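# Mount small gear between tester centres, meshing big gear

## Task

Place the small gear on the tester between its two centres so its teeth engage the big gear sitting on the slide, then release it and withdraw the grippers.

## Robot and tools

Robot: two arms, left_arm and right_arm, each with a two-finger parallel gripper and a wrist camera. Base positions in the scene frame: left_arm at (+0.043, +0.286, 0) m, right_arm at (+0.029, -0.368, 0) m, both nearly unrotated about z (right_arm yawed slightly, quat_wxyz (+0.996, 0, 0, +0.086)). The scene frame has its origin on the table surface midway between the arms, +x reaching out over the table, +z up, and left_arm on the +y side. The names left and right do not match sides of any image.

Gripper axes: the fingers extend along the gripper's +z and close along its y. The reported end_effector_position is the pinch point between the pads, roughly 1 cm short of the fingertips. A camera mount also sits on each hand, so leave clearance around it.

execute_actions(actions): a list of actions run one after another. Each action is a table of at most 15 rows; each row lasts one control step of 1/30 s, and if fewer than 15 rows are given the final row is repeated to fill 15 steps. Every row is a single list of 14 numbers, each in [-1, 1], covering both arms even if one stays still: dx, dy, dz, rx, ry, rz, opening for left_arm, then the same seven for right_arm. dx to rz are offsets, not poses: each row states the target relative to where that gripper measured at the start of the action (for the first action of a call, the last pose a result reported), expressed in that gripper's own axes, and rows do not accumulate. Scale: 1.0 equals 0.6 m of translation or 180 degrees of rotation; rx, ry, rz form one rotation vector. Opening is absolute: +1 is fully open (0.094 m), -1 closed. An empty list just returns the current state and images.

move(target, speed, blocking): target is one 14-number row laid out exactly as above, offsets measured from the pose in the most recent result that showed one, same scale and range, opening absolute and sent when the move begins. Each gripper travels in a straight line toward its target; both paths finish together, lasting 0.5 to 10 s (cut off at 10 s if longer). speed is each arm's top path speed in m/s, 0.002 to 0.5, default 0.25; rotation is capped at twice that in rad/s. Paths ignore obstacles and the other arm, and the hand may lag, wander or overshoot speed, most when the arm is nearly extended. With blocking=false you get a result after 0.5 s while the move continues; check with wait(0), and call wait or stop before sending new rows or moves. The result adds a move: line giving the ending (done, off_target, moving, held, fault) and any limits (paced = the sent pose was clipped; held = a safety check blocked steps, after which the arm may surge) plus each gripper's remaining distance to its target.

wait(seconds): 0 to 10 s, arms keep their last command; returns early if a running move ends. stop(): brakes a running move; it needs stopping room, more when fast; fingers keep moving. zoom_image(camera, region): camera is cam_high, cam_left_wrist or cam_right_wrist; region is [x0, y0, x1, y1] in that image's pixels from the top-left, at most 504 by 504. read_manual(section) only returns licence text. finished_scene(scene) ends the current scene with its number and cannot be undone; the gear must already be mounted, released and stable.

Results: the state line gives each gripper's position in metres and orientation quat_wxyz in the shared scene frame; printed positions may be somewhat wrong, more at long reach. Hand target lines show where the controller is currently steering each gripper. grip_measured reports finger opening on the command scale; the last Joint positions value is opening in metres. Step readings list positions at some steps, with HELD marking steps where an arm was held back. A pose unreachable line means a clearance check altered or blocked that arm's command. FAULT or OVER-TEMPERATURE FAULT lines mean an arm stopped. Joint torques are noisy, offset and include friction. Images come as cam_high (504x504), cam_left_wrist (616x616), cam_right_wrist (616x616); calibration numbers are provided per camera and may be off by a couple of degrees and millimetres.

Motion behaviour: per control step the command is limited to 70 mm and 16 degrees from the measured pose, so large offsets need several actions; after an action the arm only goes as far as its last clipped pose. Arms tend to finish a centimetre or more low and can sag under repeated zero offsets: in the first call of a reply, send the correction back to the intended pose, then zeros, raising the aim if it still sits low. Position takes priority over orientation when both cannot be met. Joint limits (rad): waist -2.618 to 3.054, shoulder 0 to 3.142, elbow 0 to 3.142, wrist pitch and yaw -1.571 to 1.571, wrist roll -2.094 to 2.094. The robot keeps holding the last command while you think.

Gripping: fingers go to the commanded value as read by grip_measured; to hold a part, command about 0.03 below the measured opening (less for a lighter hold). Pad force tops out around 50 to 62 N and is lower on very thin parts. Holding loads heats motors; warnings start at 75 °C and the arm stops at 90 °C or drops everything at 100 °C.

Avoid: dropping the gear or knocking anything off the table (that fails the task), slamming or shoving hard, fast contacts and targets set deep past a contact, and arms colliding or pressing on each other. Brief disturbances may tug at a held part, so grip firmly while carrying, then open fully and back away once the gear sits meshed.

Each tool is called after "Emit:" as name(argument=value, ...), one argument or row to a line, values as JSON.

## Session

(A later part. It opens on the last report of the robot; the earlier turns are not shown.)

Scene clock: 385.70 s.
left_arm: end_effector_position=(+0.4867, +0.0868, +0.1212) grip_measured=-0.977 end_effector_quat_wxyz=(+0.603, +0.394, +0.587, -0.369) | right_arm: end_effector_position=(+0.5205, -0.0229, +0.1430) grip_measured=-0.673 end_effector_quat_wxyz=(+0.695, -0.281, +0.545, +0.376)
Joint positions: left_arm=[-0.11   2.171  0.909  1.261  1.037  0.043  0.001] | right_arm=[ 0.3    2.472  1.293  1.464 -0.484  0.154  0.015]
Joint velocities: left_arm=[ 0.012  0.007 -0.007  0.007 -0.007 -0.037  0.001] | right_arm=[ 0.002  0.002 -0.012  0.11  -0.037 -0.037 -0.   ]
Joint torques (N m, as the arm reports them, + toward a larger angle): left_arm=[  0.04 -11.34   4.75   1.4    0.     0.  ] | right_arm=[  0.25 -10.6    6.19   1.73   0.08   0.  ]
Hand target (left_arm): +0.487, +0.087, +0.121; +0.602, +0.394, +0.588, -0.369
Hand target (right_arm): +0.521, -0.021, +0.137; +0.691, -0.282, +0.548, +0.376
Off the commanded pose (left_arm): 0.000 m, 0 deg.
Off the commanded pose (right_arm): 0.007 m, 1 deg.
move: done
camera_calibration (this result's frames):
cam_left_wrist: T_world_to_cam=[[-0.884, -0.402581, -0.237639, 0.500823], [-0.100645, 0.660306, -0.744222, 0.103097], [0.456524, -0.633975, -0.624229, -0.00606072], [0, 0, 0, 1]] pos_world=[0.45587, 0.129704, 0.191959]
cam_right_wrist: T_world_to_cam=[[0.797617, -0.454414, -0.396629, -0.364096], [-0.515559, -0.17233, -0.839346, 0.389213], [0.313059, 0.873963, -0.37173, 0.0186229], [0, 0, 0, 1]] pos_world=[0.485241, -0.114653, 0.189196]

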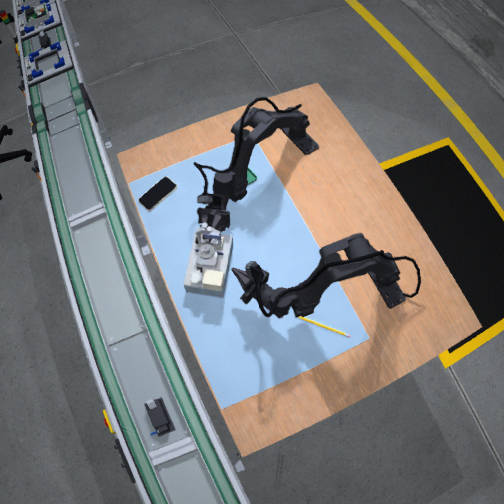

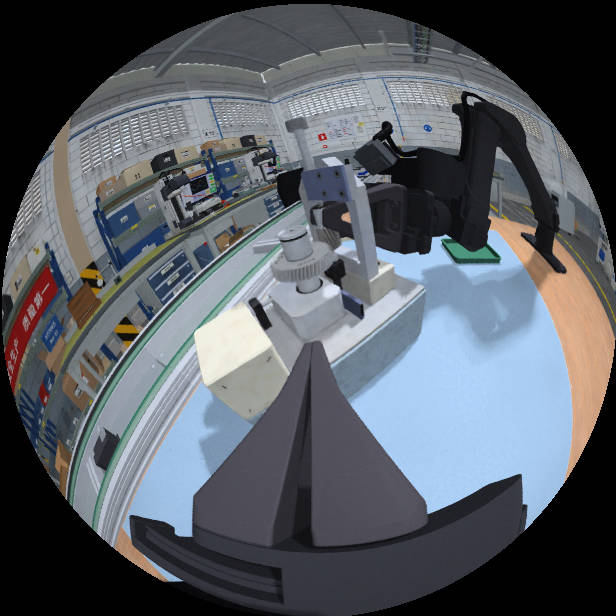

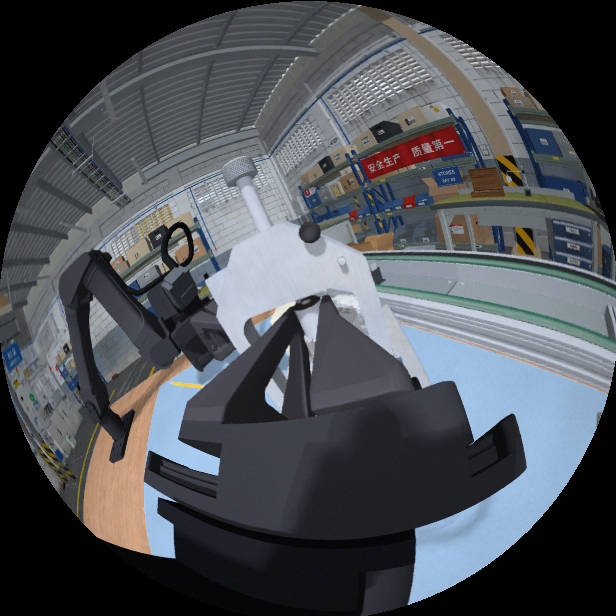

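Emit:
execute_actions(
  actions=[
    [[0,0,0,0,0,0,-1,-0.012,0.007,0.021,-0.005,-0.008,0,-0.71]],
    [[0,0,0,0,0,0,-1,0,0,0,0,0,0,-0.71]],
  ],
)

Emit:
zoom_image(
  camera="cam_left_wrist",
  region=[260, 160, 400, 300],
)

Emit:
zoom_image(
  camera="cam_right_wrist",
  region=[240, 240, 380, 380],
)

Scene clock: 393.93 s.
left_arm: end_effector_position=(+0.4867, +0.0868, +0.1212) grip_measured=-0.977 end_effector_quat_wxyz=(+0.603, +0.394, +0.587, -0.369) | right_arm: end_effector_position=(+0.5209, -0.0226, +0.1435) grip_measured=-0.673 end_effector_quat_wxyz=(+0.695, -0.282, +0.544, +0.376)
Joint positions: left_arm=[-0.11   2.171  0.909  1.261  1.037  0.043  0.001] | right_arm=[ 0.3    2.472  1.295  1.462 -0.485  0.154  0.015]
Joint velocities: left_arm=[-0.017  0.012  0.002 -0.022 -0.051 -0.007  0.   ] | right_arm=[-0.002  0.012  0.002 -0.022 -0.037  0.037  0.001]
Joint torques (N m, as the arm reports them, + toward a larger angle): left_arm=[  0.08 -11.37   4.91   1.43   0.     0.01] | right_arm=[  0.05 -11.66   5.48   1.78   0.1    0.03]
Hand target (left_arm): +0.487, +0.087, +0.121; +0.603, +0.394, +0.587, -0.369
Hand target (right_arm): +0.521, -0.023, +0.143; +0.695, -0.282, +0.544, +0.376
Off the commanded pose (left_arm): 0.000 m, 0 deg.
Off the commanded pose (right_arm): 0.000 m, 0 deg.
Step readings (end_effector_position; steps 1 to 15: 1st action; 16 to 30: 2nd action):
0: left_arm (+0.4867, +0.0868, +0.1212) | right_arm (+0.5206, -0.0229, +0.1428)
1: left_arm (+0.4867, +0.0868, +0.1212) | right_arm (+0.5207, -0.0228, +0.1433)
2: left_arm (+0.4867, +0.0868, +0.1212) | right_arm (+0.5209, -0.0227, +0.1436)
4: left_arm (+0.4867, +0.0868, +0.1212) | right_arm (+0.5209, -0.0226, +0.1435)
8: left_arm (+0.4867, +0.0868, +0.1212) | right_arm (+0.5209, -0.0226, +0.1435)
15: left_arm (+0.4867, +0.0868, +0.1212) | right_arm (+0.5209, -0.0226, +0.1435)
16: left_arm (+0.4867, +0.0868, +0.1212) | right_arm (+0.5209, -0.0226, +0.1435)
17: left_arm (+0.4867, +0.0868, +0.1212) | right_arm (+0.5209, -0.0226, +0.1435)
19: left_arm (+0.4867, +0.0868, +0.1212) | right_arm (+0.5209, -0.0226, +0.1435)
23: left_arm (+0.4867, +0.0868, +0.1212) | right_arm (+0.5209, -0.0226, +0.1435)
30: end_effector_position above
camera_calibration (this result's frames):
cam_left_wrist: T_world_to_cam=[[-0.884, -0.402581, -0.237639, 0.500823], [-0.100645, 0.660306, -0.744222, 0.103097], [0.456524, -0.633975, -0.624229, -0.00606072], [0, 0, 0, 1]] pos_world=[0.45587, 0.129704, 0.191959]
cam_right_wrist: T_world_to_cam=[[0.798207, -0.453953, -0.39597, -0.364455], [-0.514599, -0.172162, -0.839969, 0.389453], [0.313136, 0.874235, -0.371025, 0.0183501], [0, 0, 0, 1]] pos_world=[0.485576, -0.114439, 0.189623]

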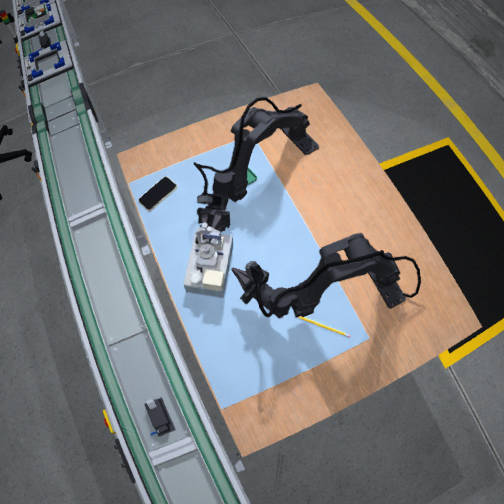

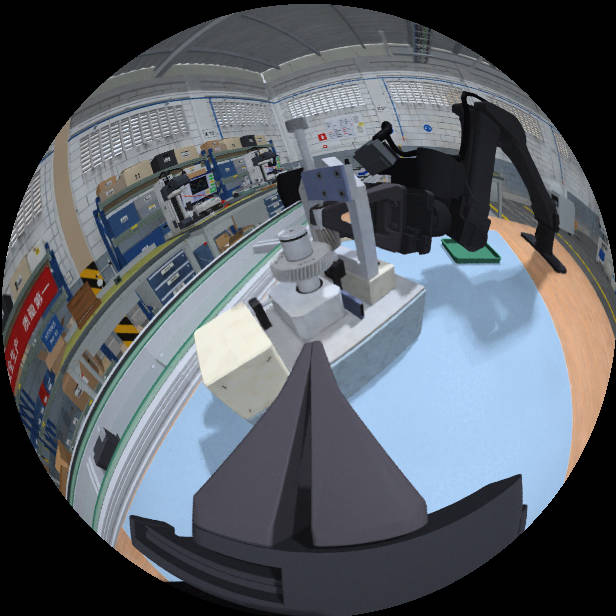

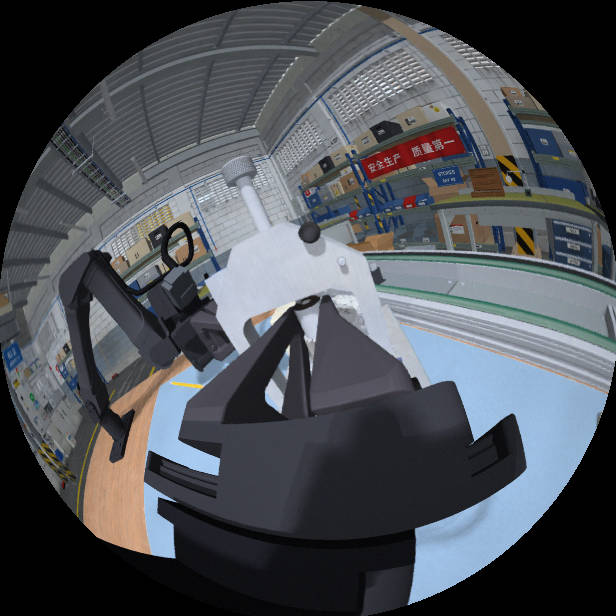

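Region (260, 160, 400, 300) of cam_left_wrist's 616x616 image, scaled by 3.600, with more detail than that image has.

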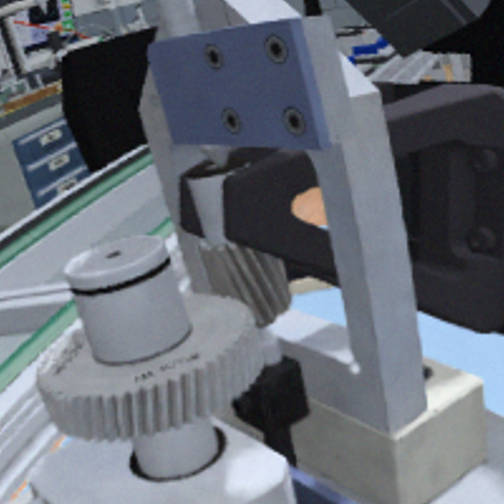

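Region (240, 240, 380, 380) of cam_right_wrist's 616x616 image, scaled by 3.600, with more detail than that image has.

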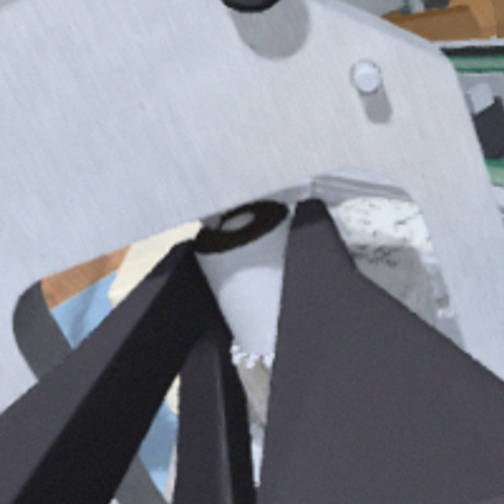

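Emit:
execute_actions(
  actions=[
    [[0,0,0,0,0,0,-1,-0.016,0.013,0.03,-0.005,-0.008,0,-0.71]],
    [[0,0,0,0,0,0,-1,0,0,0,0,0,0,-0.71]],
  ],
)

Emit:
zoom_image(
  camera="cam_left_wrist",
  region=[260, 160, 400, 300],
)

Emit:
zoom_image(
  camera="cam_right_wrist",
  region=[240, 240, 380, 380],
)

Scene clock: 403.93 s.
left_arm: end_effector_position=(+0.4867, +0.0868, +0.1212) grip_measured=-0.977 end_effector_quat_wxyz=(+0.603, +0.394, +0.587, -0.369) | right_arm: end_effector_position=(+0.5208, -0.0221, +0.1434) grip_measured=-0.673 end_effector_quat_wxyz=(+0.695, -0.281, +0.545, +0.376)
Joint positions: left_arm=[-0.11   2.171  0.909  1.261  1.037  0.043  0.001] | right_arm=[ 0.302  2.472  1.295  1.462 -0.482  0.154  0.015]
Joint velocities: left_arm=[ 0.017  0.007 -0.012  0.037 -0.022 -0.007  0.   ] | right_arm=[-0.007 -0.007  0.002 -0.007  0.022 -0.051 -0.001]
Joint torques (N m, as the arm reports them, + toward a larger angle): left_arm=[ -0.07 -11.43   4.76   1.41   0.01   0.01] | right_arm=[  0.01 -11.73   5.56   1.78   0.08   0.03]
Hand target (left_arm): +0.487, +0.087, +0.121; +0.603, +0.394, +0.587, -0.369
Hand target (right_arm): +0.521, -0.022, +0.143; +0.695, -0.281, +0.545, +0.376
Off the commanded pose (left_arm): 0.000 m, 0 deg.
Off the commanded pose (right_arm): 0.000 m, 0 deg.
Step readings (end_effector_position; steps 1 to 15: 1st action; 16 to 30: 2nd action):
0: left_arm (+0.4867, +0.0868, +0.1212) | right_arm (+0.5209, -0.0226, +0.1435)
1: left_arm (+0.4867, +0.0868, +0.1212) | right_arm (+0.5207, -0.0222, +0.1433)
2: left_arm (+0.4867, +0.0868, +0.1212) | right_arm (+0.5207, -0.0221, +0.1433)
4: left_arm (+0.4867, +0.0868, +0.1212) | right_arm (+0.5208, -0.0221, +0.1433)
8: left_arm (+0.4867, +0.0868, +0.1212) | right_arm (+0.5208, -0.0221, +0.1433)
15: left_arm (+0.4867, +0.0868, +0.1212) | right_arm (+0.5208, -0.0221, +0.1433)
16: left_arm (+0.4867, +0.0868, +0.1212) | right_arm (+0.5208, -0.0221, +0.1434)
17: left_arm (+0.4867, +0.0868, +0.1212) | right_arm (+0.5208, -0.0221, +0.1434)
19: left_arm (+0.4867, +0.0868, +0.1212) | right_arm (+0.5208, -0.0221, +0.1434)
23: left_arm (+0.4867, +0.0868, +0.1212) | right_arm (+0.5208, -0.0221, +0.1434)
30: end_effector_position above
camera_calibration (this result's frames):
cam_left_wrist: T_world_to_cam=[[-0.884, -0.402581, -0.237639, 0.500823], [-0.100645, 0.660306, -0.744222, 0.103097], [0.456524, -0.633975, -0.624229, -0.00606072], [0, 0, 0, 1]] pos_world=[0.45587, 0.129704, 0.191959]
cam_right_wrist: T_world_to_cam=[[0.797331, -0.454653, -0.396931, -0.363611], [-0.515634, -0.171358, -0.839499, 0.389886], [0.313663, 0.874029, -0.371064, 0.0176376], [0, 0, 0, 1]] pos_world=[0.485425, -0.113923, 0.189525]

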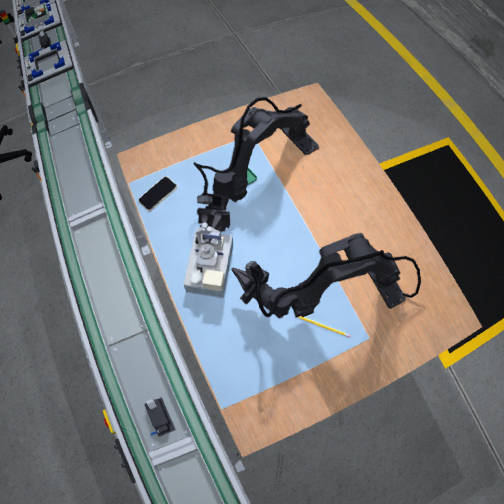

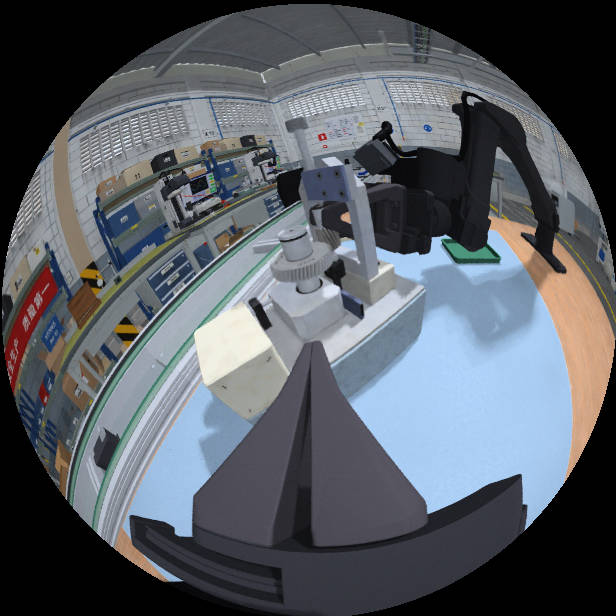

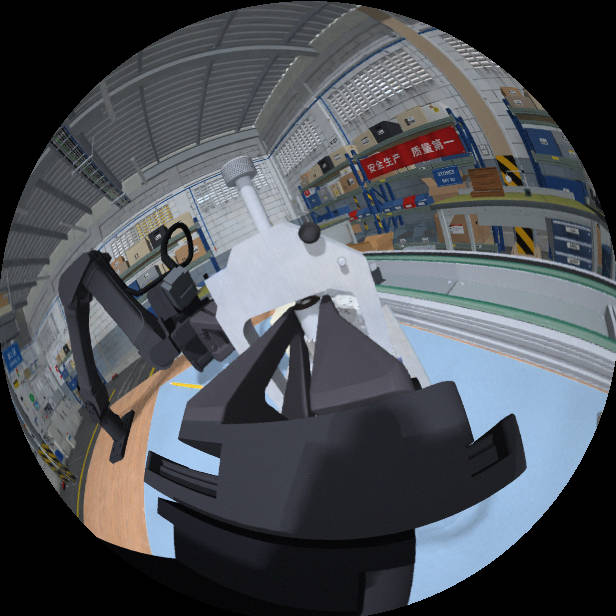

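Region (260, 160, 400, 300) of cam_left_wrist's 616x616 image, scaled by 3.600, with more detail than that image has.

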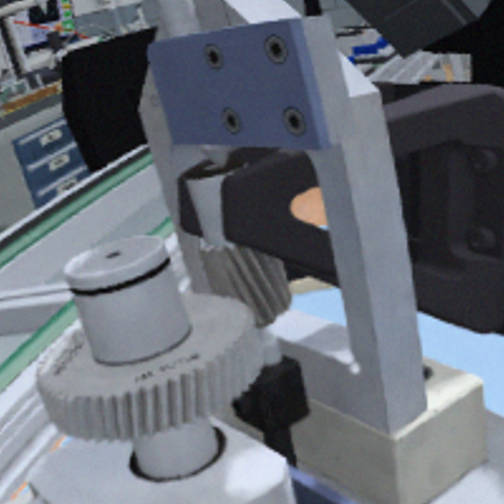

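Region (240, 240, 380, 380) of cam_right_wrist's 616x616 image, scaled by 3.600, with more detail than that image has.

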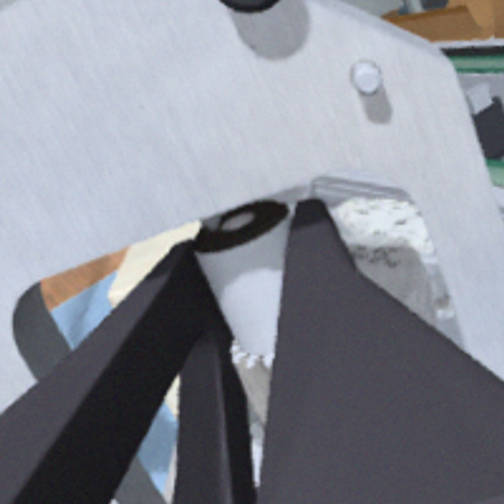

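Emit:
move(
  target=[-0.06,0.017,0.05,0,0,0,-0.1,0,0,0,0,0,0,-0.71],
  speed=0.08,
)

Emit:
move(
  target=[-0.015,0.005,0.125,0,0,0,-0.1,0,0,0,0,0,0,-0.71],
  speed=0.06,
)

Scene clock: 412.33 s.
left_arm: end_effector_position=(+0.5012, +0.0669, +0.1417) grip_measured=-0.102 end_effector_quat_wxyz=(+0.592, +0.389, +0.598, -0.374) | right_arm: end_effector_position=(+0.5208, -0.0221, +0.1434) grip_measured=-0.673 end_effector_quat_wxyz=(+0.695, -0.281, +0.545, +0.376)
Joint positions: left_arm=[-0.157  2.124  0.995  1.095  0.989  0.043  0.042] | right_arm=[ 0.302  2.472  1.295  1.462 -0.482  0.154  0.015]
Joint velocities: left_arm=[ 0.012  0.002 -0.007 -0.037 -0.066  0.037 -0.   ] | right_arm=[-0.022 -0.027  0.002  0.051  0.037 -0.037 -0.   ]
Joint torques (N m, as the arm reports them, + toward a larger angle): left_arm=[ -0.56 -13.31   7.72   1.31  -0.07   0.03] | right_arm=[ -0.01 -11.69   5.62   1.76   0.09   0.02]
Hand target (left_arm): +0.506, +0.063, +0.157; +0.603, +0.394, +0.587, -0.369
Hand target (right_arm): +0.521, -0.022, +0.143; +0.695, -0.281, +0.545, +0.376
Off the commanded pose (left_arm): 0.017 m, 2 deg.
Off the commanded pose (right_arm): 0.000 m, 0 deg.
move: off_target (left_arm)
camera_calibration (this result's frames):
cam_left_wrist: T_world_to_cam=[[-0.891353, -0.401457, -0.210529, 0.51022], [-0.124949, 0.664021, -0.7372, 0.143901], [0.43575, -0.6308, -0.642038, 0.000202341], [0, 0, 0, 1]] pos_world=[0.472678, 0.109405, 0.21363]
cam_right_wrist: T_world_to_cam=[[0.797331, -0.454653, -0.396931, -0.363611], [-0.515634, -0.171358, -0.839499, 0.389886], [0.313663, 0.874029, -0.371064, 0.0176376], [0, 0, 0, 1]] pos_world=[0.485425, -0.113923, 0.189525]

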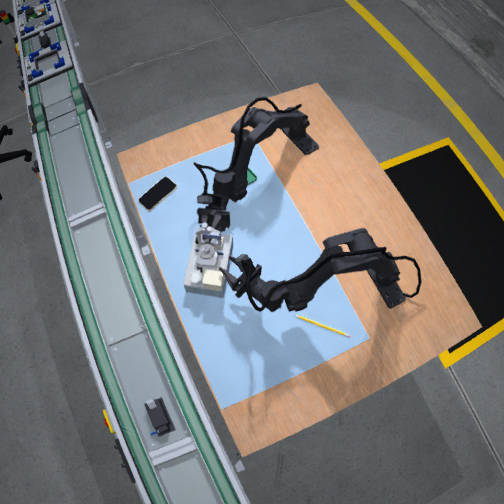

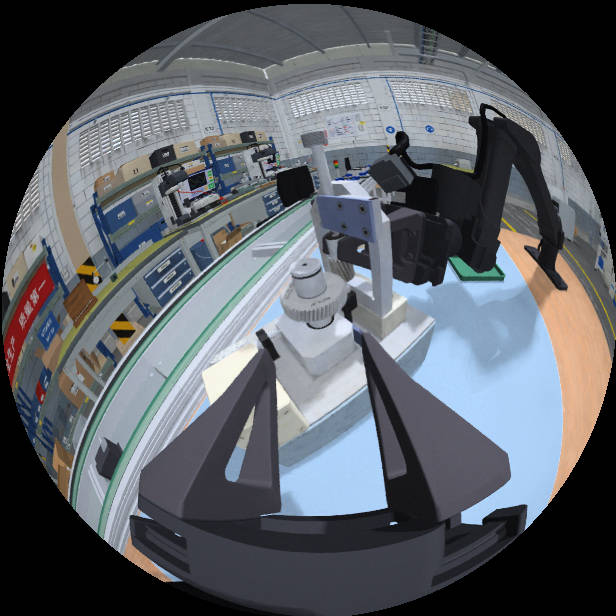

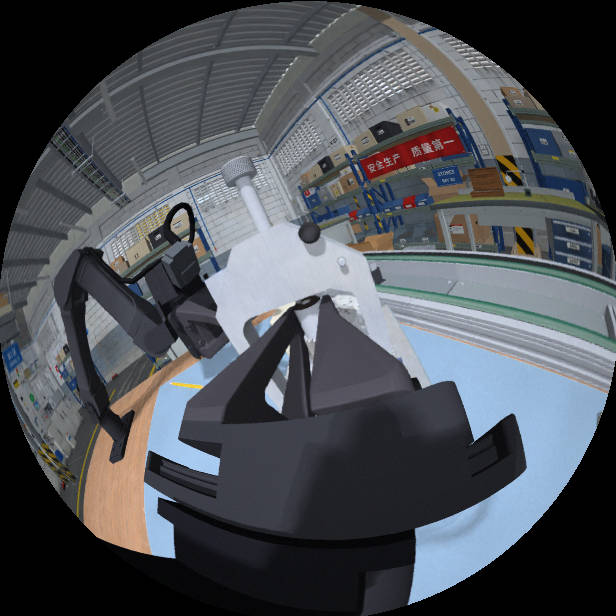

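Scene clock: 413.90 s.
left_arm: end_effector_position=(+0.5294, +0.0043, +0.1502) grip_measured=-0.102 end_effector_quat_wxyz=(+0.596, +0.394, +0.592, -0.372) | right_arm: end_effector_position=(+0.5208, -0.0221, +0.1434) grip_measured=-0.673 end_effector_quat_wxyz=(+0.695, -0.281, +0.545, +0.376)
Joint positions: left_arm=[-0.291  2.215  1.202  0.994  0.86   0.043  0.042] | right_arm=[ 0.302  2.472  1.295  1.462 -0.482  0.154  0.015]
Joint velocities: left_arm=[-0.002 -0.007 -0.002  0.007  0.051  0.037 -0.   ] | right_arm=[ 0.007 -0.002  0.002  0.066  0.022 -0.022  0.   ]
Joint torques (N m, as the arm reports them, + toward a larger angle): left_arm=[ -0.57 -11.94   8.35   1.24  -0.15  -0.03] | right_arm=[  0.07 -11.78   5.57   1.77   0.07  -0.02]
Hand target (left_arm): +0.534, -0.000, +0.149; +0.592, +0.390, +0.598, -0.373
Hand target (right_arm): +0.521, -0.022, +0.143; +0.695, -0.281, +0.545, +0.376
Off the commanded pose (left_arm): 0.007 m, 1 deg.
Off the commanded pose (right_arm): 0.000 m, 0 deg.
move: done
camera_calibration (this result's frames):
cam_left_wrist: T_world_to_cam=[[-0.88957, -0.397696, -0.22473, 0.513245], [-0.110345, 0.66448, -0.739115, 0.187788], [0.443272, -0.632696, -0.634985, -0.0511159], [0, 0, 0, 1]] pos_world=[0.499947, 0.0469935, 0.221681]
cam_right_wrist: T_world_to_cam=[[0.797331, -0.454653, -0.396931, -0.363611], [-0.515634, -0.171358, -0.839499, 0.389886], [0.313663, 0.874029, -0.371064, 0.0176376], [0, 0, 0, 1]] pos_world=[0.485425, -0.113923, 0.189525]

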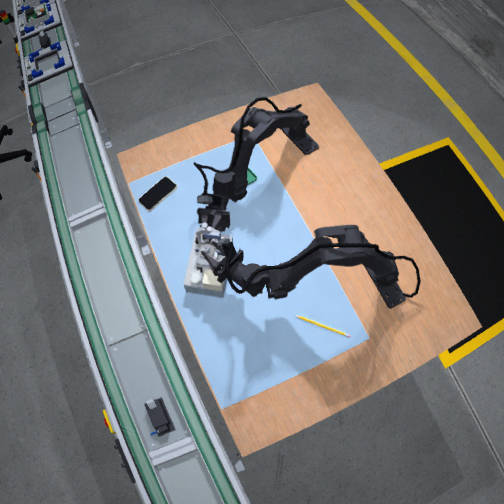

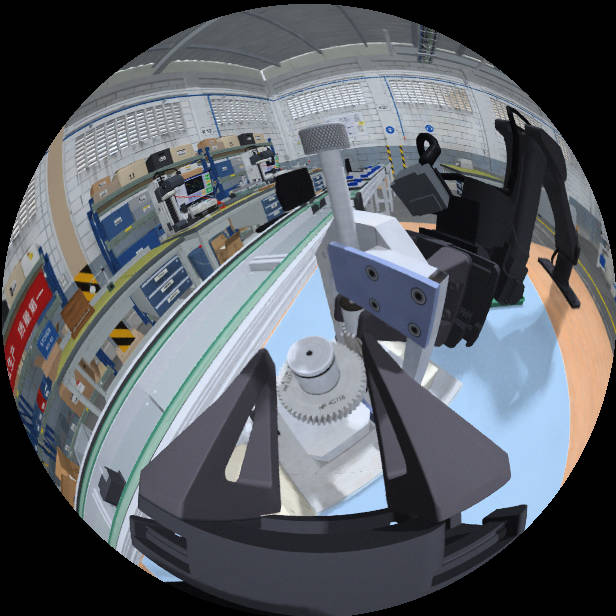

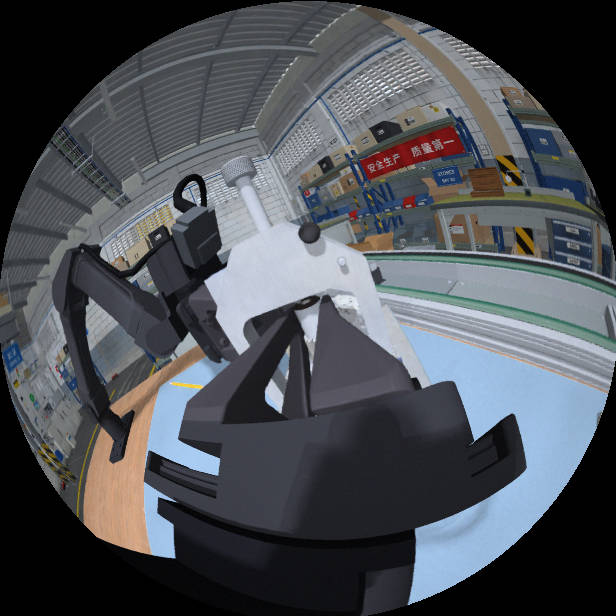

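Emit:
execute_actions(
  actions=[
    [[0.01,0.012,0.03,0,0,0,-0.1,0,0,0,0,0,0,-0.71]],
    [[0,0,0,0,0,0,-0.1,0,0,0,0,0,0,-0.71]],
  ],
)

Scene clock: 435.53 s.
left_arm: end_effector_position=(+0.5396, -0.0035, +0.1518) grip_measured=-0.102 end_effector_quat_wxyz=(+0.605, +0.397, +0.583, -0.370) | right_arm: end_effector_position=(+0.5208, -0.0221, +0.1434) grip_measured=-0.673 end_effector_quat_wxyz=(+0.695, -0.281, +0.545, +0.376)
Joint positions: left_arm=[-0.301  2.257  1.265  1.     0.852  0.043  0.042] | right_arm=[ 0.302  2.472  1.295  1.462 -0.482  0.154  0.015]
Joint velocities: left_arm=[-0.017 -0.017 -0.017  0.022  0.007  0.037 -0.001] | right_arm=[ 0.002  0.012 -0.012 -0.007 -0.095  0.007  0.   ]
Joint torques (N m, as the arm reports them, + toward a larger angle): left_arm=[ -0.01 -13.45   6.08   1.5    0.03   0.  ] | right_arm=[  0.06 -11.8    5.61   1.77   0.08   0.03]
Hand target (left_arm): +0.540, -0.003, +0.151; +0.604, +0.396, +0.584, -0.370
Hand target (right_arm): +0.521, -0.022, +0.143; +0.695, -0.281, +0.545, +0.376
Off the commanded pose (left_arm): 0.001 m, 0 deg.
Off the commanded pose (right_arm): 0.000 m, 0 deg.
Step readings (end_effector_position; steps 1 to 15: 1st action; 16 to 30: 2nd action):
0: left_arm (+0.5295, +0.0043, +0.1502) | right_arm (+0.5208, -0.0221, +0.1434)
1: left_arm (+0.5308, +0.0033, +0.1499) | right_arm (+0.5208, -0.0221, +0.1434)
2: left_arm (+0.5340, +0.0016, +0.1504) | right_arm (+0.5208, -0.0221, +0.1434)
4: left_arm (+0.5383, -0.0016, +0.1511) | right_arm (+0.5208, -0.0221, +0.1434)
8: left_arm (+0.5396, -0.0035, +0.1511) | right_arm (+0.5208, -0.0221, +0.1434)
15: left_arm (+0.5396, -0.0035, +0.1511) | right_arm (+0.5208, -0.0221, +0.1434)
16: left_arm (+0.5396, -0.0035, +0.1515) | right_arm (+0.5208, -0.0221, +0.1434)
17: left_arm (+0.5396, -0.0035, +0.1518) | right_arm (+0.5208, -0.0221, +0.1434)
19: left_arm (+0.5396, -0.0035, +0.1518) | right_arm (+0.5208, -0.0221, +0.1434)
23: left_arm (+0.5396, -0.0035, +0.1518) | right_arm (+0.5208, -0.0221, +0.1434)
30: end_effector_position above
camera_calibration (this result's frames):
cam_left_wrist: T_world_to_cam=[[-0.884499, -0.397727, -0.243876, 0.519781], [-0.0906029, 0.659212, -0.746479, 0.185695], [0.45766, -0.638164, -0.619107, -0.0697788], [0, 0, 0, 1]] pos_world=[0.508505, 0.039788, 0.222179]
cam_right_wrist: T_world_to_cam=[[0.797331, -0.454653, -0.396931, -0.363611], [-0.515634, -0.171358, -0.839499, 0.389886], [0.313663, 0.874029, -0.371064, 0.0176376], [0, 0, 0, 1]] pos_world=[0.485425, -0.113923, 0.189525]

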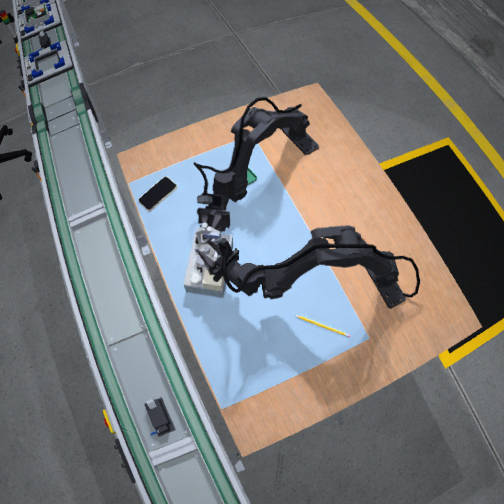

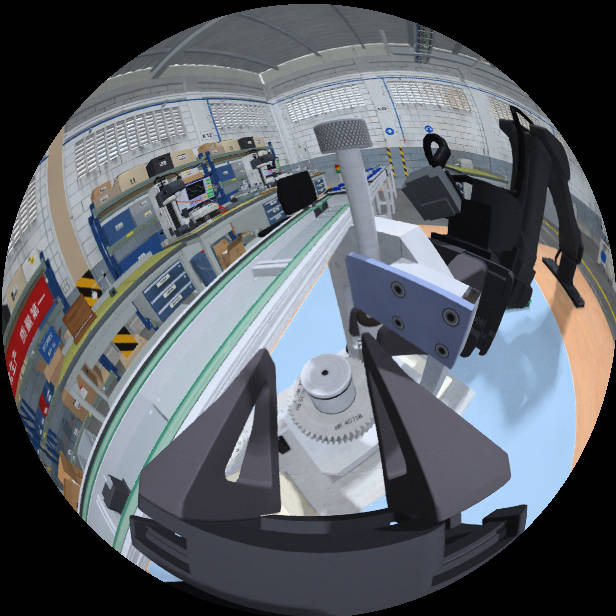

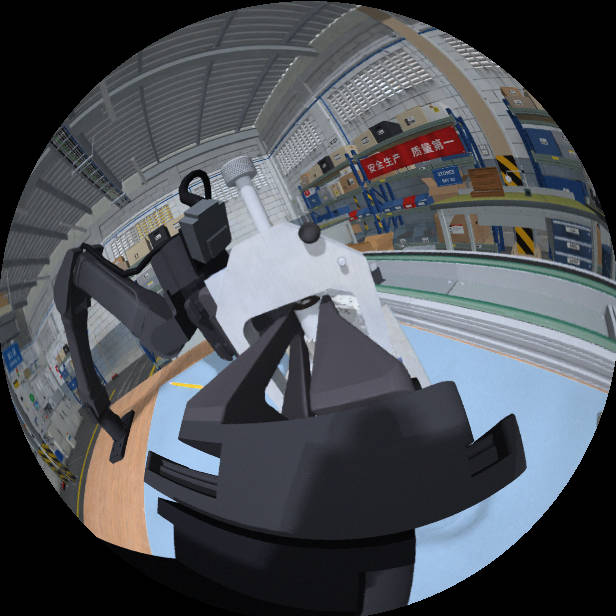

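Emit:
execute_actions(
  actions=[
    [[0.03,0,0,0,0,0,-0.1,0,0,0,0,0,0,-0.71]],
    [[0,0,0,0,0,0,-0.7,0,0,0,0,0,0,-0.71]],
    [[0,0,0,0,0,0,-0.7,0,0,0,0,0,0,-0.71]],
    [[0,0.06,-0.04,0,0,0,-0.7,0,0,0,0,0,0,-0.71]],
    [[0,0.04,-0.025,0,0,0,-0.7,-0.016,0.013,0.03,0,0,0,-0.71]],
  ],
)

Scene clock: 445.43 s.
left_arm: end_effector_position=(+0.5383, -0.0025, +0.1548) grip_measured=-0.576 end_effector_quat_wxyz=(+0.598, +0.436, +0.541, -0.399) | right_arm: end_effector_position=(+0.5226, -0.0203, +0.1427) grip_measured=-0.673 end_effector_quat_wxyz=(+0.695, -0.274, +0.552, +0.371)
Joint positions: left_arm=[-0.271  2.317  1.348  1.031  1.002  0.037  0.02 ] | right_arm=[ 0.31   2.468  1.295  1.444 -0.454  0.152  0.015]
Joint velocities: left_arm=[ 0.002  0.007 -0.002 -0.125  0.007 -0.037 -0.   ] | right_arm=[ 0.002 -0.007  0.007  0.037 -0.022 -0.081  0.   ]
Joint torques (N m, as the arm reports them, + toward a larger angle): left_arm=[  3.52 -12.75   8.07   1.39   0.01  -0.04] | right_arm=[  1.51 -13.47   8.17   1.31   0.1   -0.01]
Hand target (left_arm): +0.555, +0.020, +0.157; +0.608, +0.424, +0.548, -0.387
Hand target (right_arm): +0.522, -0.007, +0.158; +0.695, -0.281, +0.544, +0.376
Off the commanded pose (left_arm): 0.029 m, 2 deg.
Off the commanded pose (right_arm): 0.021 m, 1 deg.
Step readings (end_effector_position; steps 1 to 15: 1st action; 16 to 30: 2nd action; 31 to 45: 3rd action; 46 to 60: 4th action; 61 to 75: 5th action):
0: left_arm (+0.5396, -0.0035, +0.1518) | right_arm (+0.5208, -0.0221, +0.1434)
1: left_arm (+0.5398, -0.0035, +0.1511) | right_arm (+0.5208, -0.0221, +0.1434)
2: left_arm (+0.5397, -0.0036, +0.1519) | right_arm (+0.5208, -0.0221, +0.1434)
4: left_arm (+0.5396, -0.0037, +0.1528) | right_arm (+0.5208, -0.0221, +0.1434)
8: left_arm (+0.5394, -0.0038, +0.1538) | right_arm (+0.5208, -0.0221, +0.1434)
15: left_arm (+0.5394, -0.0038, +0.1541) | right_arm (+0.5208, -0.0221, +0.1434)
16: left_arm (+0.5393, -0.0038, +0.1547) | right_arm (+0.5208, -0.0221, +0.1434)
17: left_arm (+0.5374, -0.0046, +0.1548) | right_arm (+0.5208, -0.0222, +0.1434)
19: left_arm (+0.5364, -0.0056, +0.1548) | right_arm (+0.5208, -0.0222, +0.1434)
23: left_arm (+0.5364, -0.0056, +0.1548) | right_arm (+0.5209, -0.0222, +0.1434)
30: left_arm (+0.5364, -0.0056, +0.1548) | right_arm (+0.5209, -0.0222, +0.1434)
31: left_arm (+0.5363, -0.0056, +0.1548) | right_arm (+0.5209, -0.0222, +0.1434)
32: left_arm (+0.5363, -0.0056, +0.1548) | right_arm (+0.5209, -0.0222, +0.1434)
34: left_arm (+0.5363, -0.0056, +0.1548) | right_arm (+0.5209, -0.0222, +0.1434)
38: left_arm (+0.5363, -0.0056, +0.1548) | right_arm (+0.5209, -0.0222, +0.1434)
45: left_arm (+0.5363, -0.0056, +0.1548) | right_arm (+0.5209, -0.0222, +0.1434)
46: left_arm (+0.5374, -0.0036, +0.1547) | right_arm (+0.5208, -0.0222, +0.1434)
47: left_arm (+0.5380, -0.0027, +0.1550) | right_arm (+0.5209, -0.0222, +0.1433)
49: left_arm (+0.5383, -0.0021, +0.1548) | right_arm (+0.5209, -0.0222, +0.1433)
53: left_arm (+0.5383, -0.0022, +0.1549) | right_arm (+0.5209, -0.0222, +0.1433)
60: left_arm (+0.5383, -0.0022, +0.1548) | right_arm (+0.5209, -0.0222, +0.1433)
61: left_arm (+0.5381, -0.0029, +0.1549) | right_arm (+0.5208, -0.0216, +0.1427)
62: left_arm (+0.5383, -0.0026, +0.1551) | right_arm (+0.5210, -0.0214, +0.1425)
64: left_arm (+0.5383, -0.0025, +0.1548) | right_arm (+0.5213, -0.0211, +0.1427)
68: left_arm (+0.5383, -0.0024, +0.1549) | right_arm (+0.5216, -0.0209, +0.1425)
75: end_effector_position above
camera_calibration (this result's frames):
cam_left_wrist: T_world_to_cam=[[-0.913277, -0.292686, -0.283302, 0.541528], [0.0248715, 0.654129, -0.755974, 0.126486], [0.406579, -0.69746, -0.590121, -0.0438305], [0, 0, 0, 1]] pos_world=[0.50924, 0.0451893, 0.223171]
cam_right_wrist: T_world_to_cam=[[0.783222, -0.469413, -0.407694, -0.35588], [-0.530294, -0.162035, -0.832186, 0.397354], [0.324578, 0.867984, -0.375836, 0.010051], [0, 0, 0, 1]] pos_world=[0.486185, -0.111394, 0.189359]

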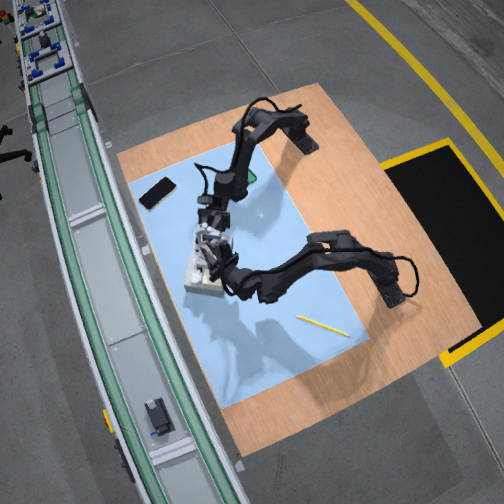

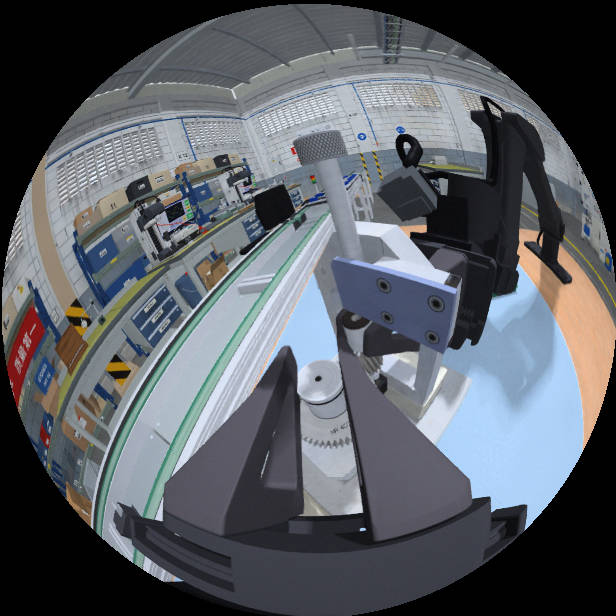

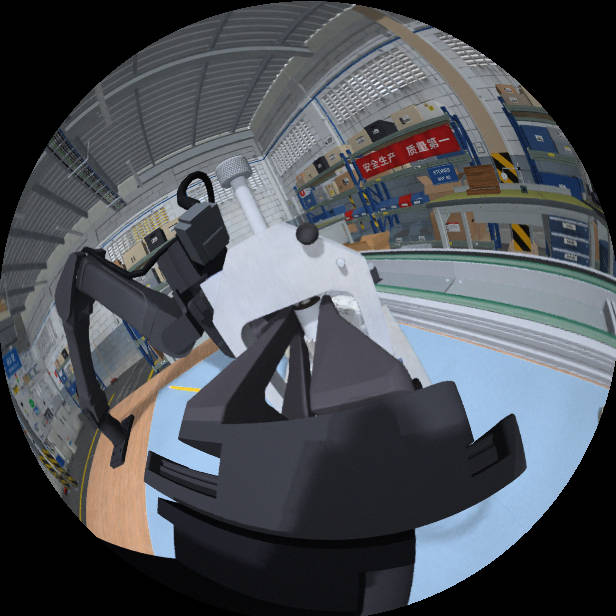

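Slide moved. Continue.

Emit:
execute_actions(
  actions=[
    [[0,0.04,-0.025,0,0,0,-0.7,-0.016,0.02,0.02,0,0,0,-0.71]],
    [[0,0.04,-0.025,0,0,0,-0.7,0,0,0,0,0,0,-0.71]],
  ],
)

Emit:
zoom_image(
  camera="cam_left_wrist",
  region=[300,280,440,420],
)

Emit:
zoom_image(
  camera="cam_right_wrist",
  region=[240,240,380,380],
)

Scene clock: 455.00 s.
left_arm: end_effector_position=(+0.5392, -0.0017, +0.1550) grip_measured=-0.576 end_effector_quat_wxyz=(+0.574, +0.459, +0.527, -0.427) | right_arm: end_effector_position=(+0.5220, -0.0179, +0.1436) grip_measured=-0.673 end_effector_quat_wxyz=(+0.695, -0.272, +0.553, +0.370)
Joint positions: left_arm=[-0.252  2.353  1.43   0.977  1.11   0.028  0.02 ] | right_arm=[ 0.317  2.463  1.295  1.436 -0.443  0.149  0.015]
Joint velocities: left_arm=[-0.017 -0.007  0.002  0.007 -0.037 -0.022  0.   ] | right_arm=[-0.017 -0.007 -0.007  0.037 -0.007 -0.007 -0.001]
Joint torques (N m, as the arm reports them, + toward a larger angle): left_arm=[  3.14 -12.87   8.78   1.3   -0.1   -0.02] | right_arm=[  0.07 -11.75   5.65   1.79   0.13  -0.01]
Hand target (left_arm): +0.557, +0.019, +0.157; +0.587, +0.446, +0.535, -0.412
Hand target (right_arm): +0.523, -0.018, +0.143; +0.695, -0.271, +0.555, +0.368
Off the commanded pose (left_arm): 0.028 m, 3 deg.
Off the commanded pose (right_arm): 0.001 m, 0 deg.
Step readings (end_effector_position; steps 1 to 15: 1st action; 16 to 30: 2nd action):
0: left_arm (+0.5383, -0.0025, +0.1548) | right_arm (+0.5227, -0.0203, +0.1426)
1: left_arm (+0.5385, -0.0026, +0.1548) | right_arm (+0.5226, -0.0200, +0.1434)
2: left_arm (+0.5386, -0.0025, +0.1550) | right_arm (+0.5225, -0.0194, +0.1434)
4: left_arm (+0.5388, -0.0020, +0.1550) | right_arm (+0.5226, -0.0187, +0.1434)
8: left_arm (+0.5390, -0.0018, +0.1549) | right_arm (+0.5226, -0.0182, +0.1432)
15: left_arm (+0.5390, -0.0017, +0.1550) | right_arm (+0.5227, -0.0183, +0.1434)
16: left_arm (+0.5394, -0.0017, +0.1552) | right_arm (+0.5226, -0.0183, +0.1436)
17: left_arm (+0.5393, -0.0017, +0.1551) | right_arm (+0.5225, -0.0182, +0.1436)
19: left_arm (+0.5393, -0.0016, +0.1550) | right_arm (+0.5223, -0.0180, +0.1436)
23: left_arm (+0.5392, -0.0017, +0.1550) | right_arm (+0.5220, -0.0179, +0.1436)
30: end_effector_position above
camera_calibration (this result's frames):
cam_left_wrist: T_world_to_cam=[[-0.93945, -0.208652, -0.271842, 0.555225], [0.0726026, 0.654075, -0.752938, 0.0998999], [0.334907, -0.727084, -0.599322, -0.00345929], [0, 0, 0, 1]] pos_world=[0.515511, 0.0479914, 0.224079]
cam_right_wrist: T_world_to_cam=[[0.780404, -0.47323, -0.408683, -0.352415], [-0.532638, -0.160778, -0.830932, 0.399244], [0.327515, 0.866143, -0.377532, 0.00712679], [0, 0, 0, 1]] pos_world=[0.485344, -0.108757, 0.190409]

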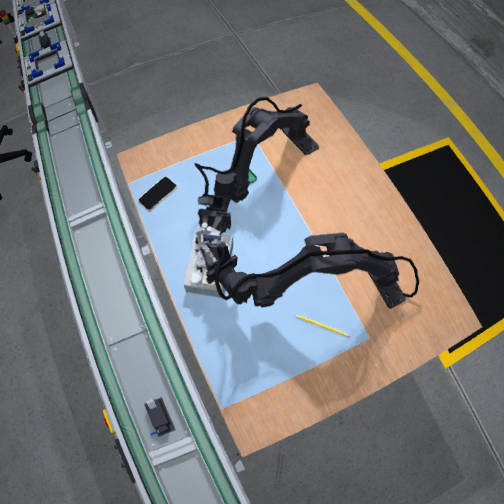

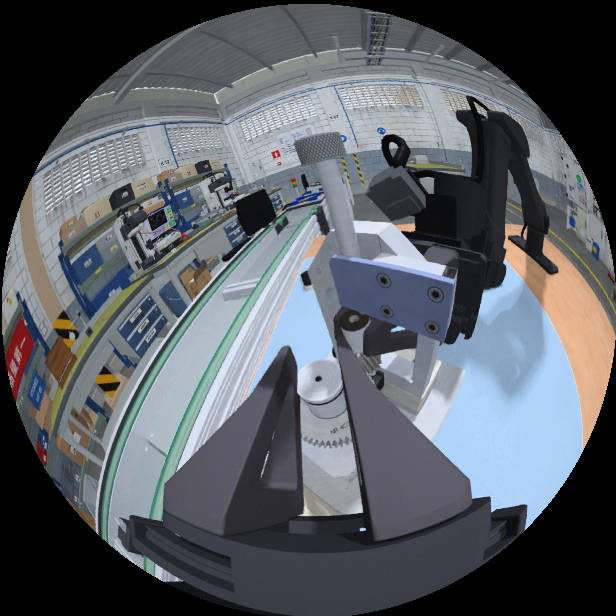

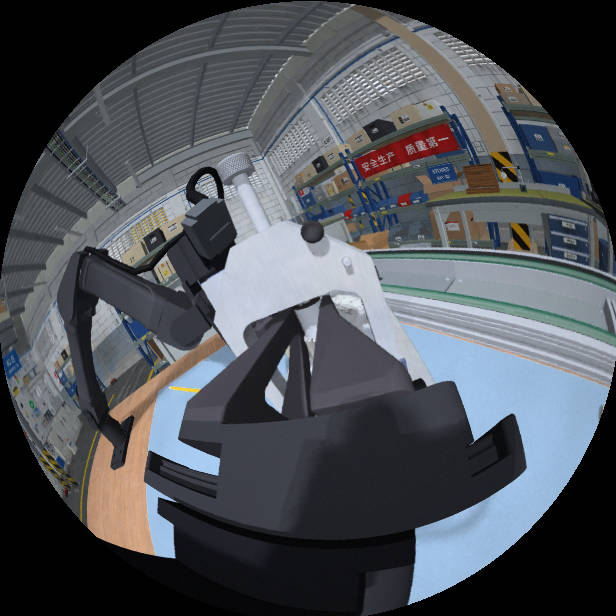

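Region (300, 280, 440, 420) of cam_left_wrist's 616x616 image, scaled by 3.600, with more detail than that image has.

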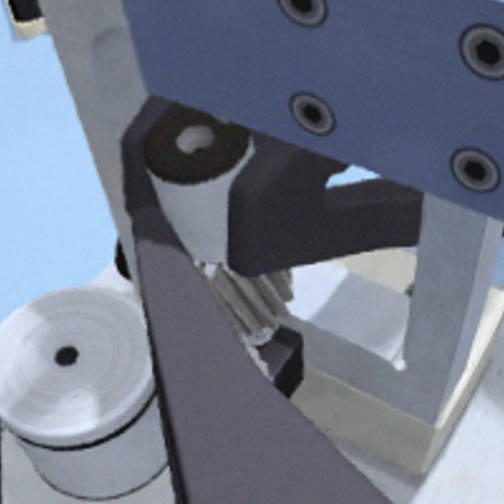

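Region (240, 240, 380, 380) of cam_right_wrist's 616x616 image, scaled by 3.600, with more detail than that image has.

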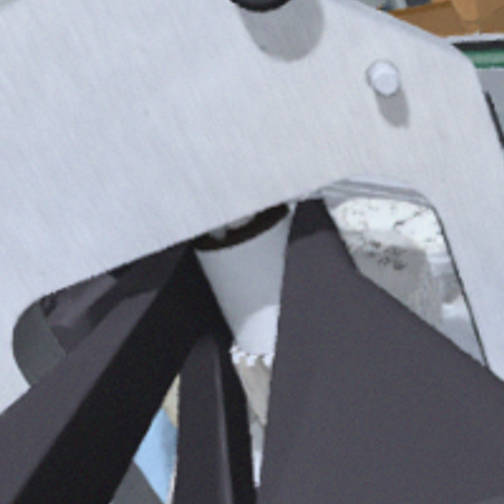

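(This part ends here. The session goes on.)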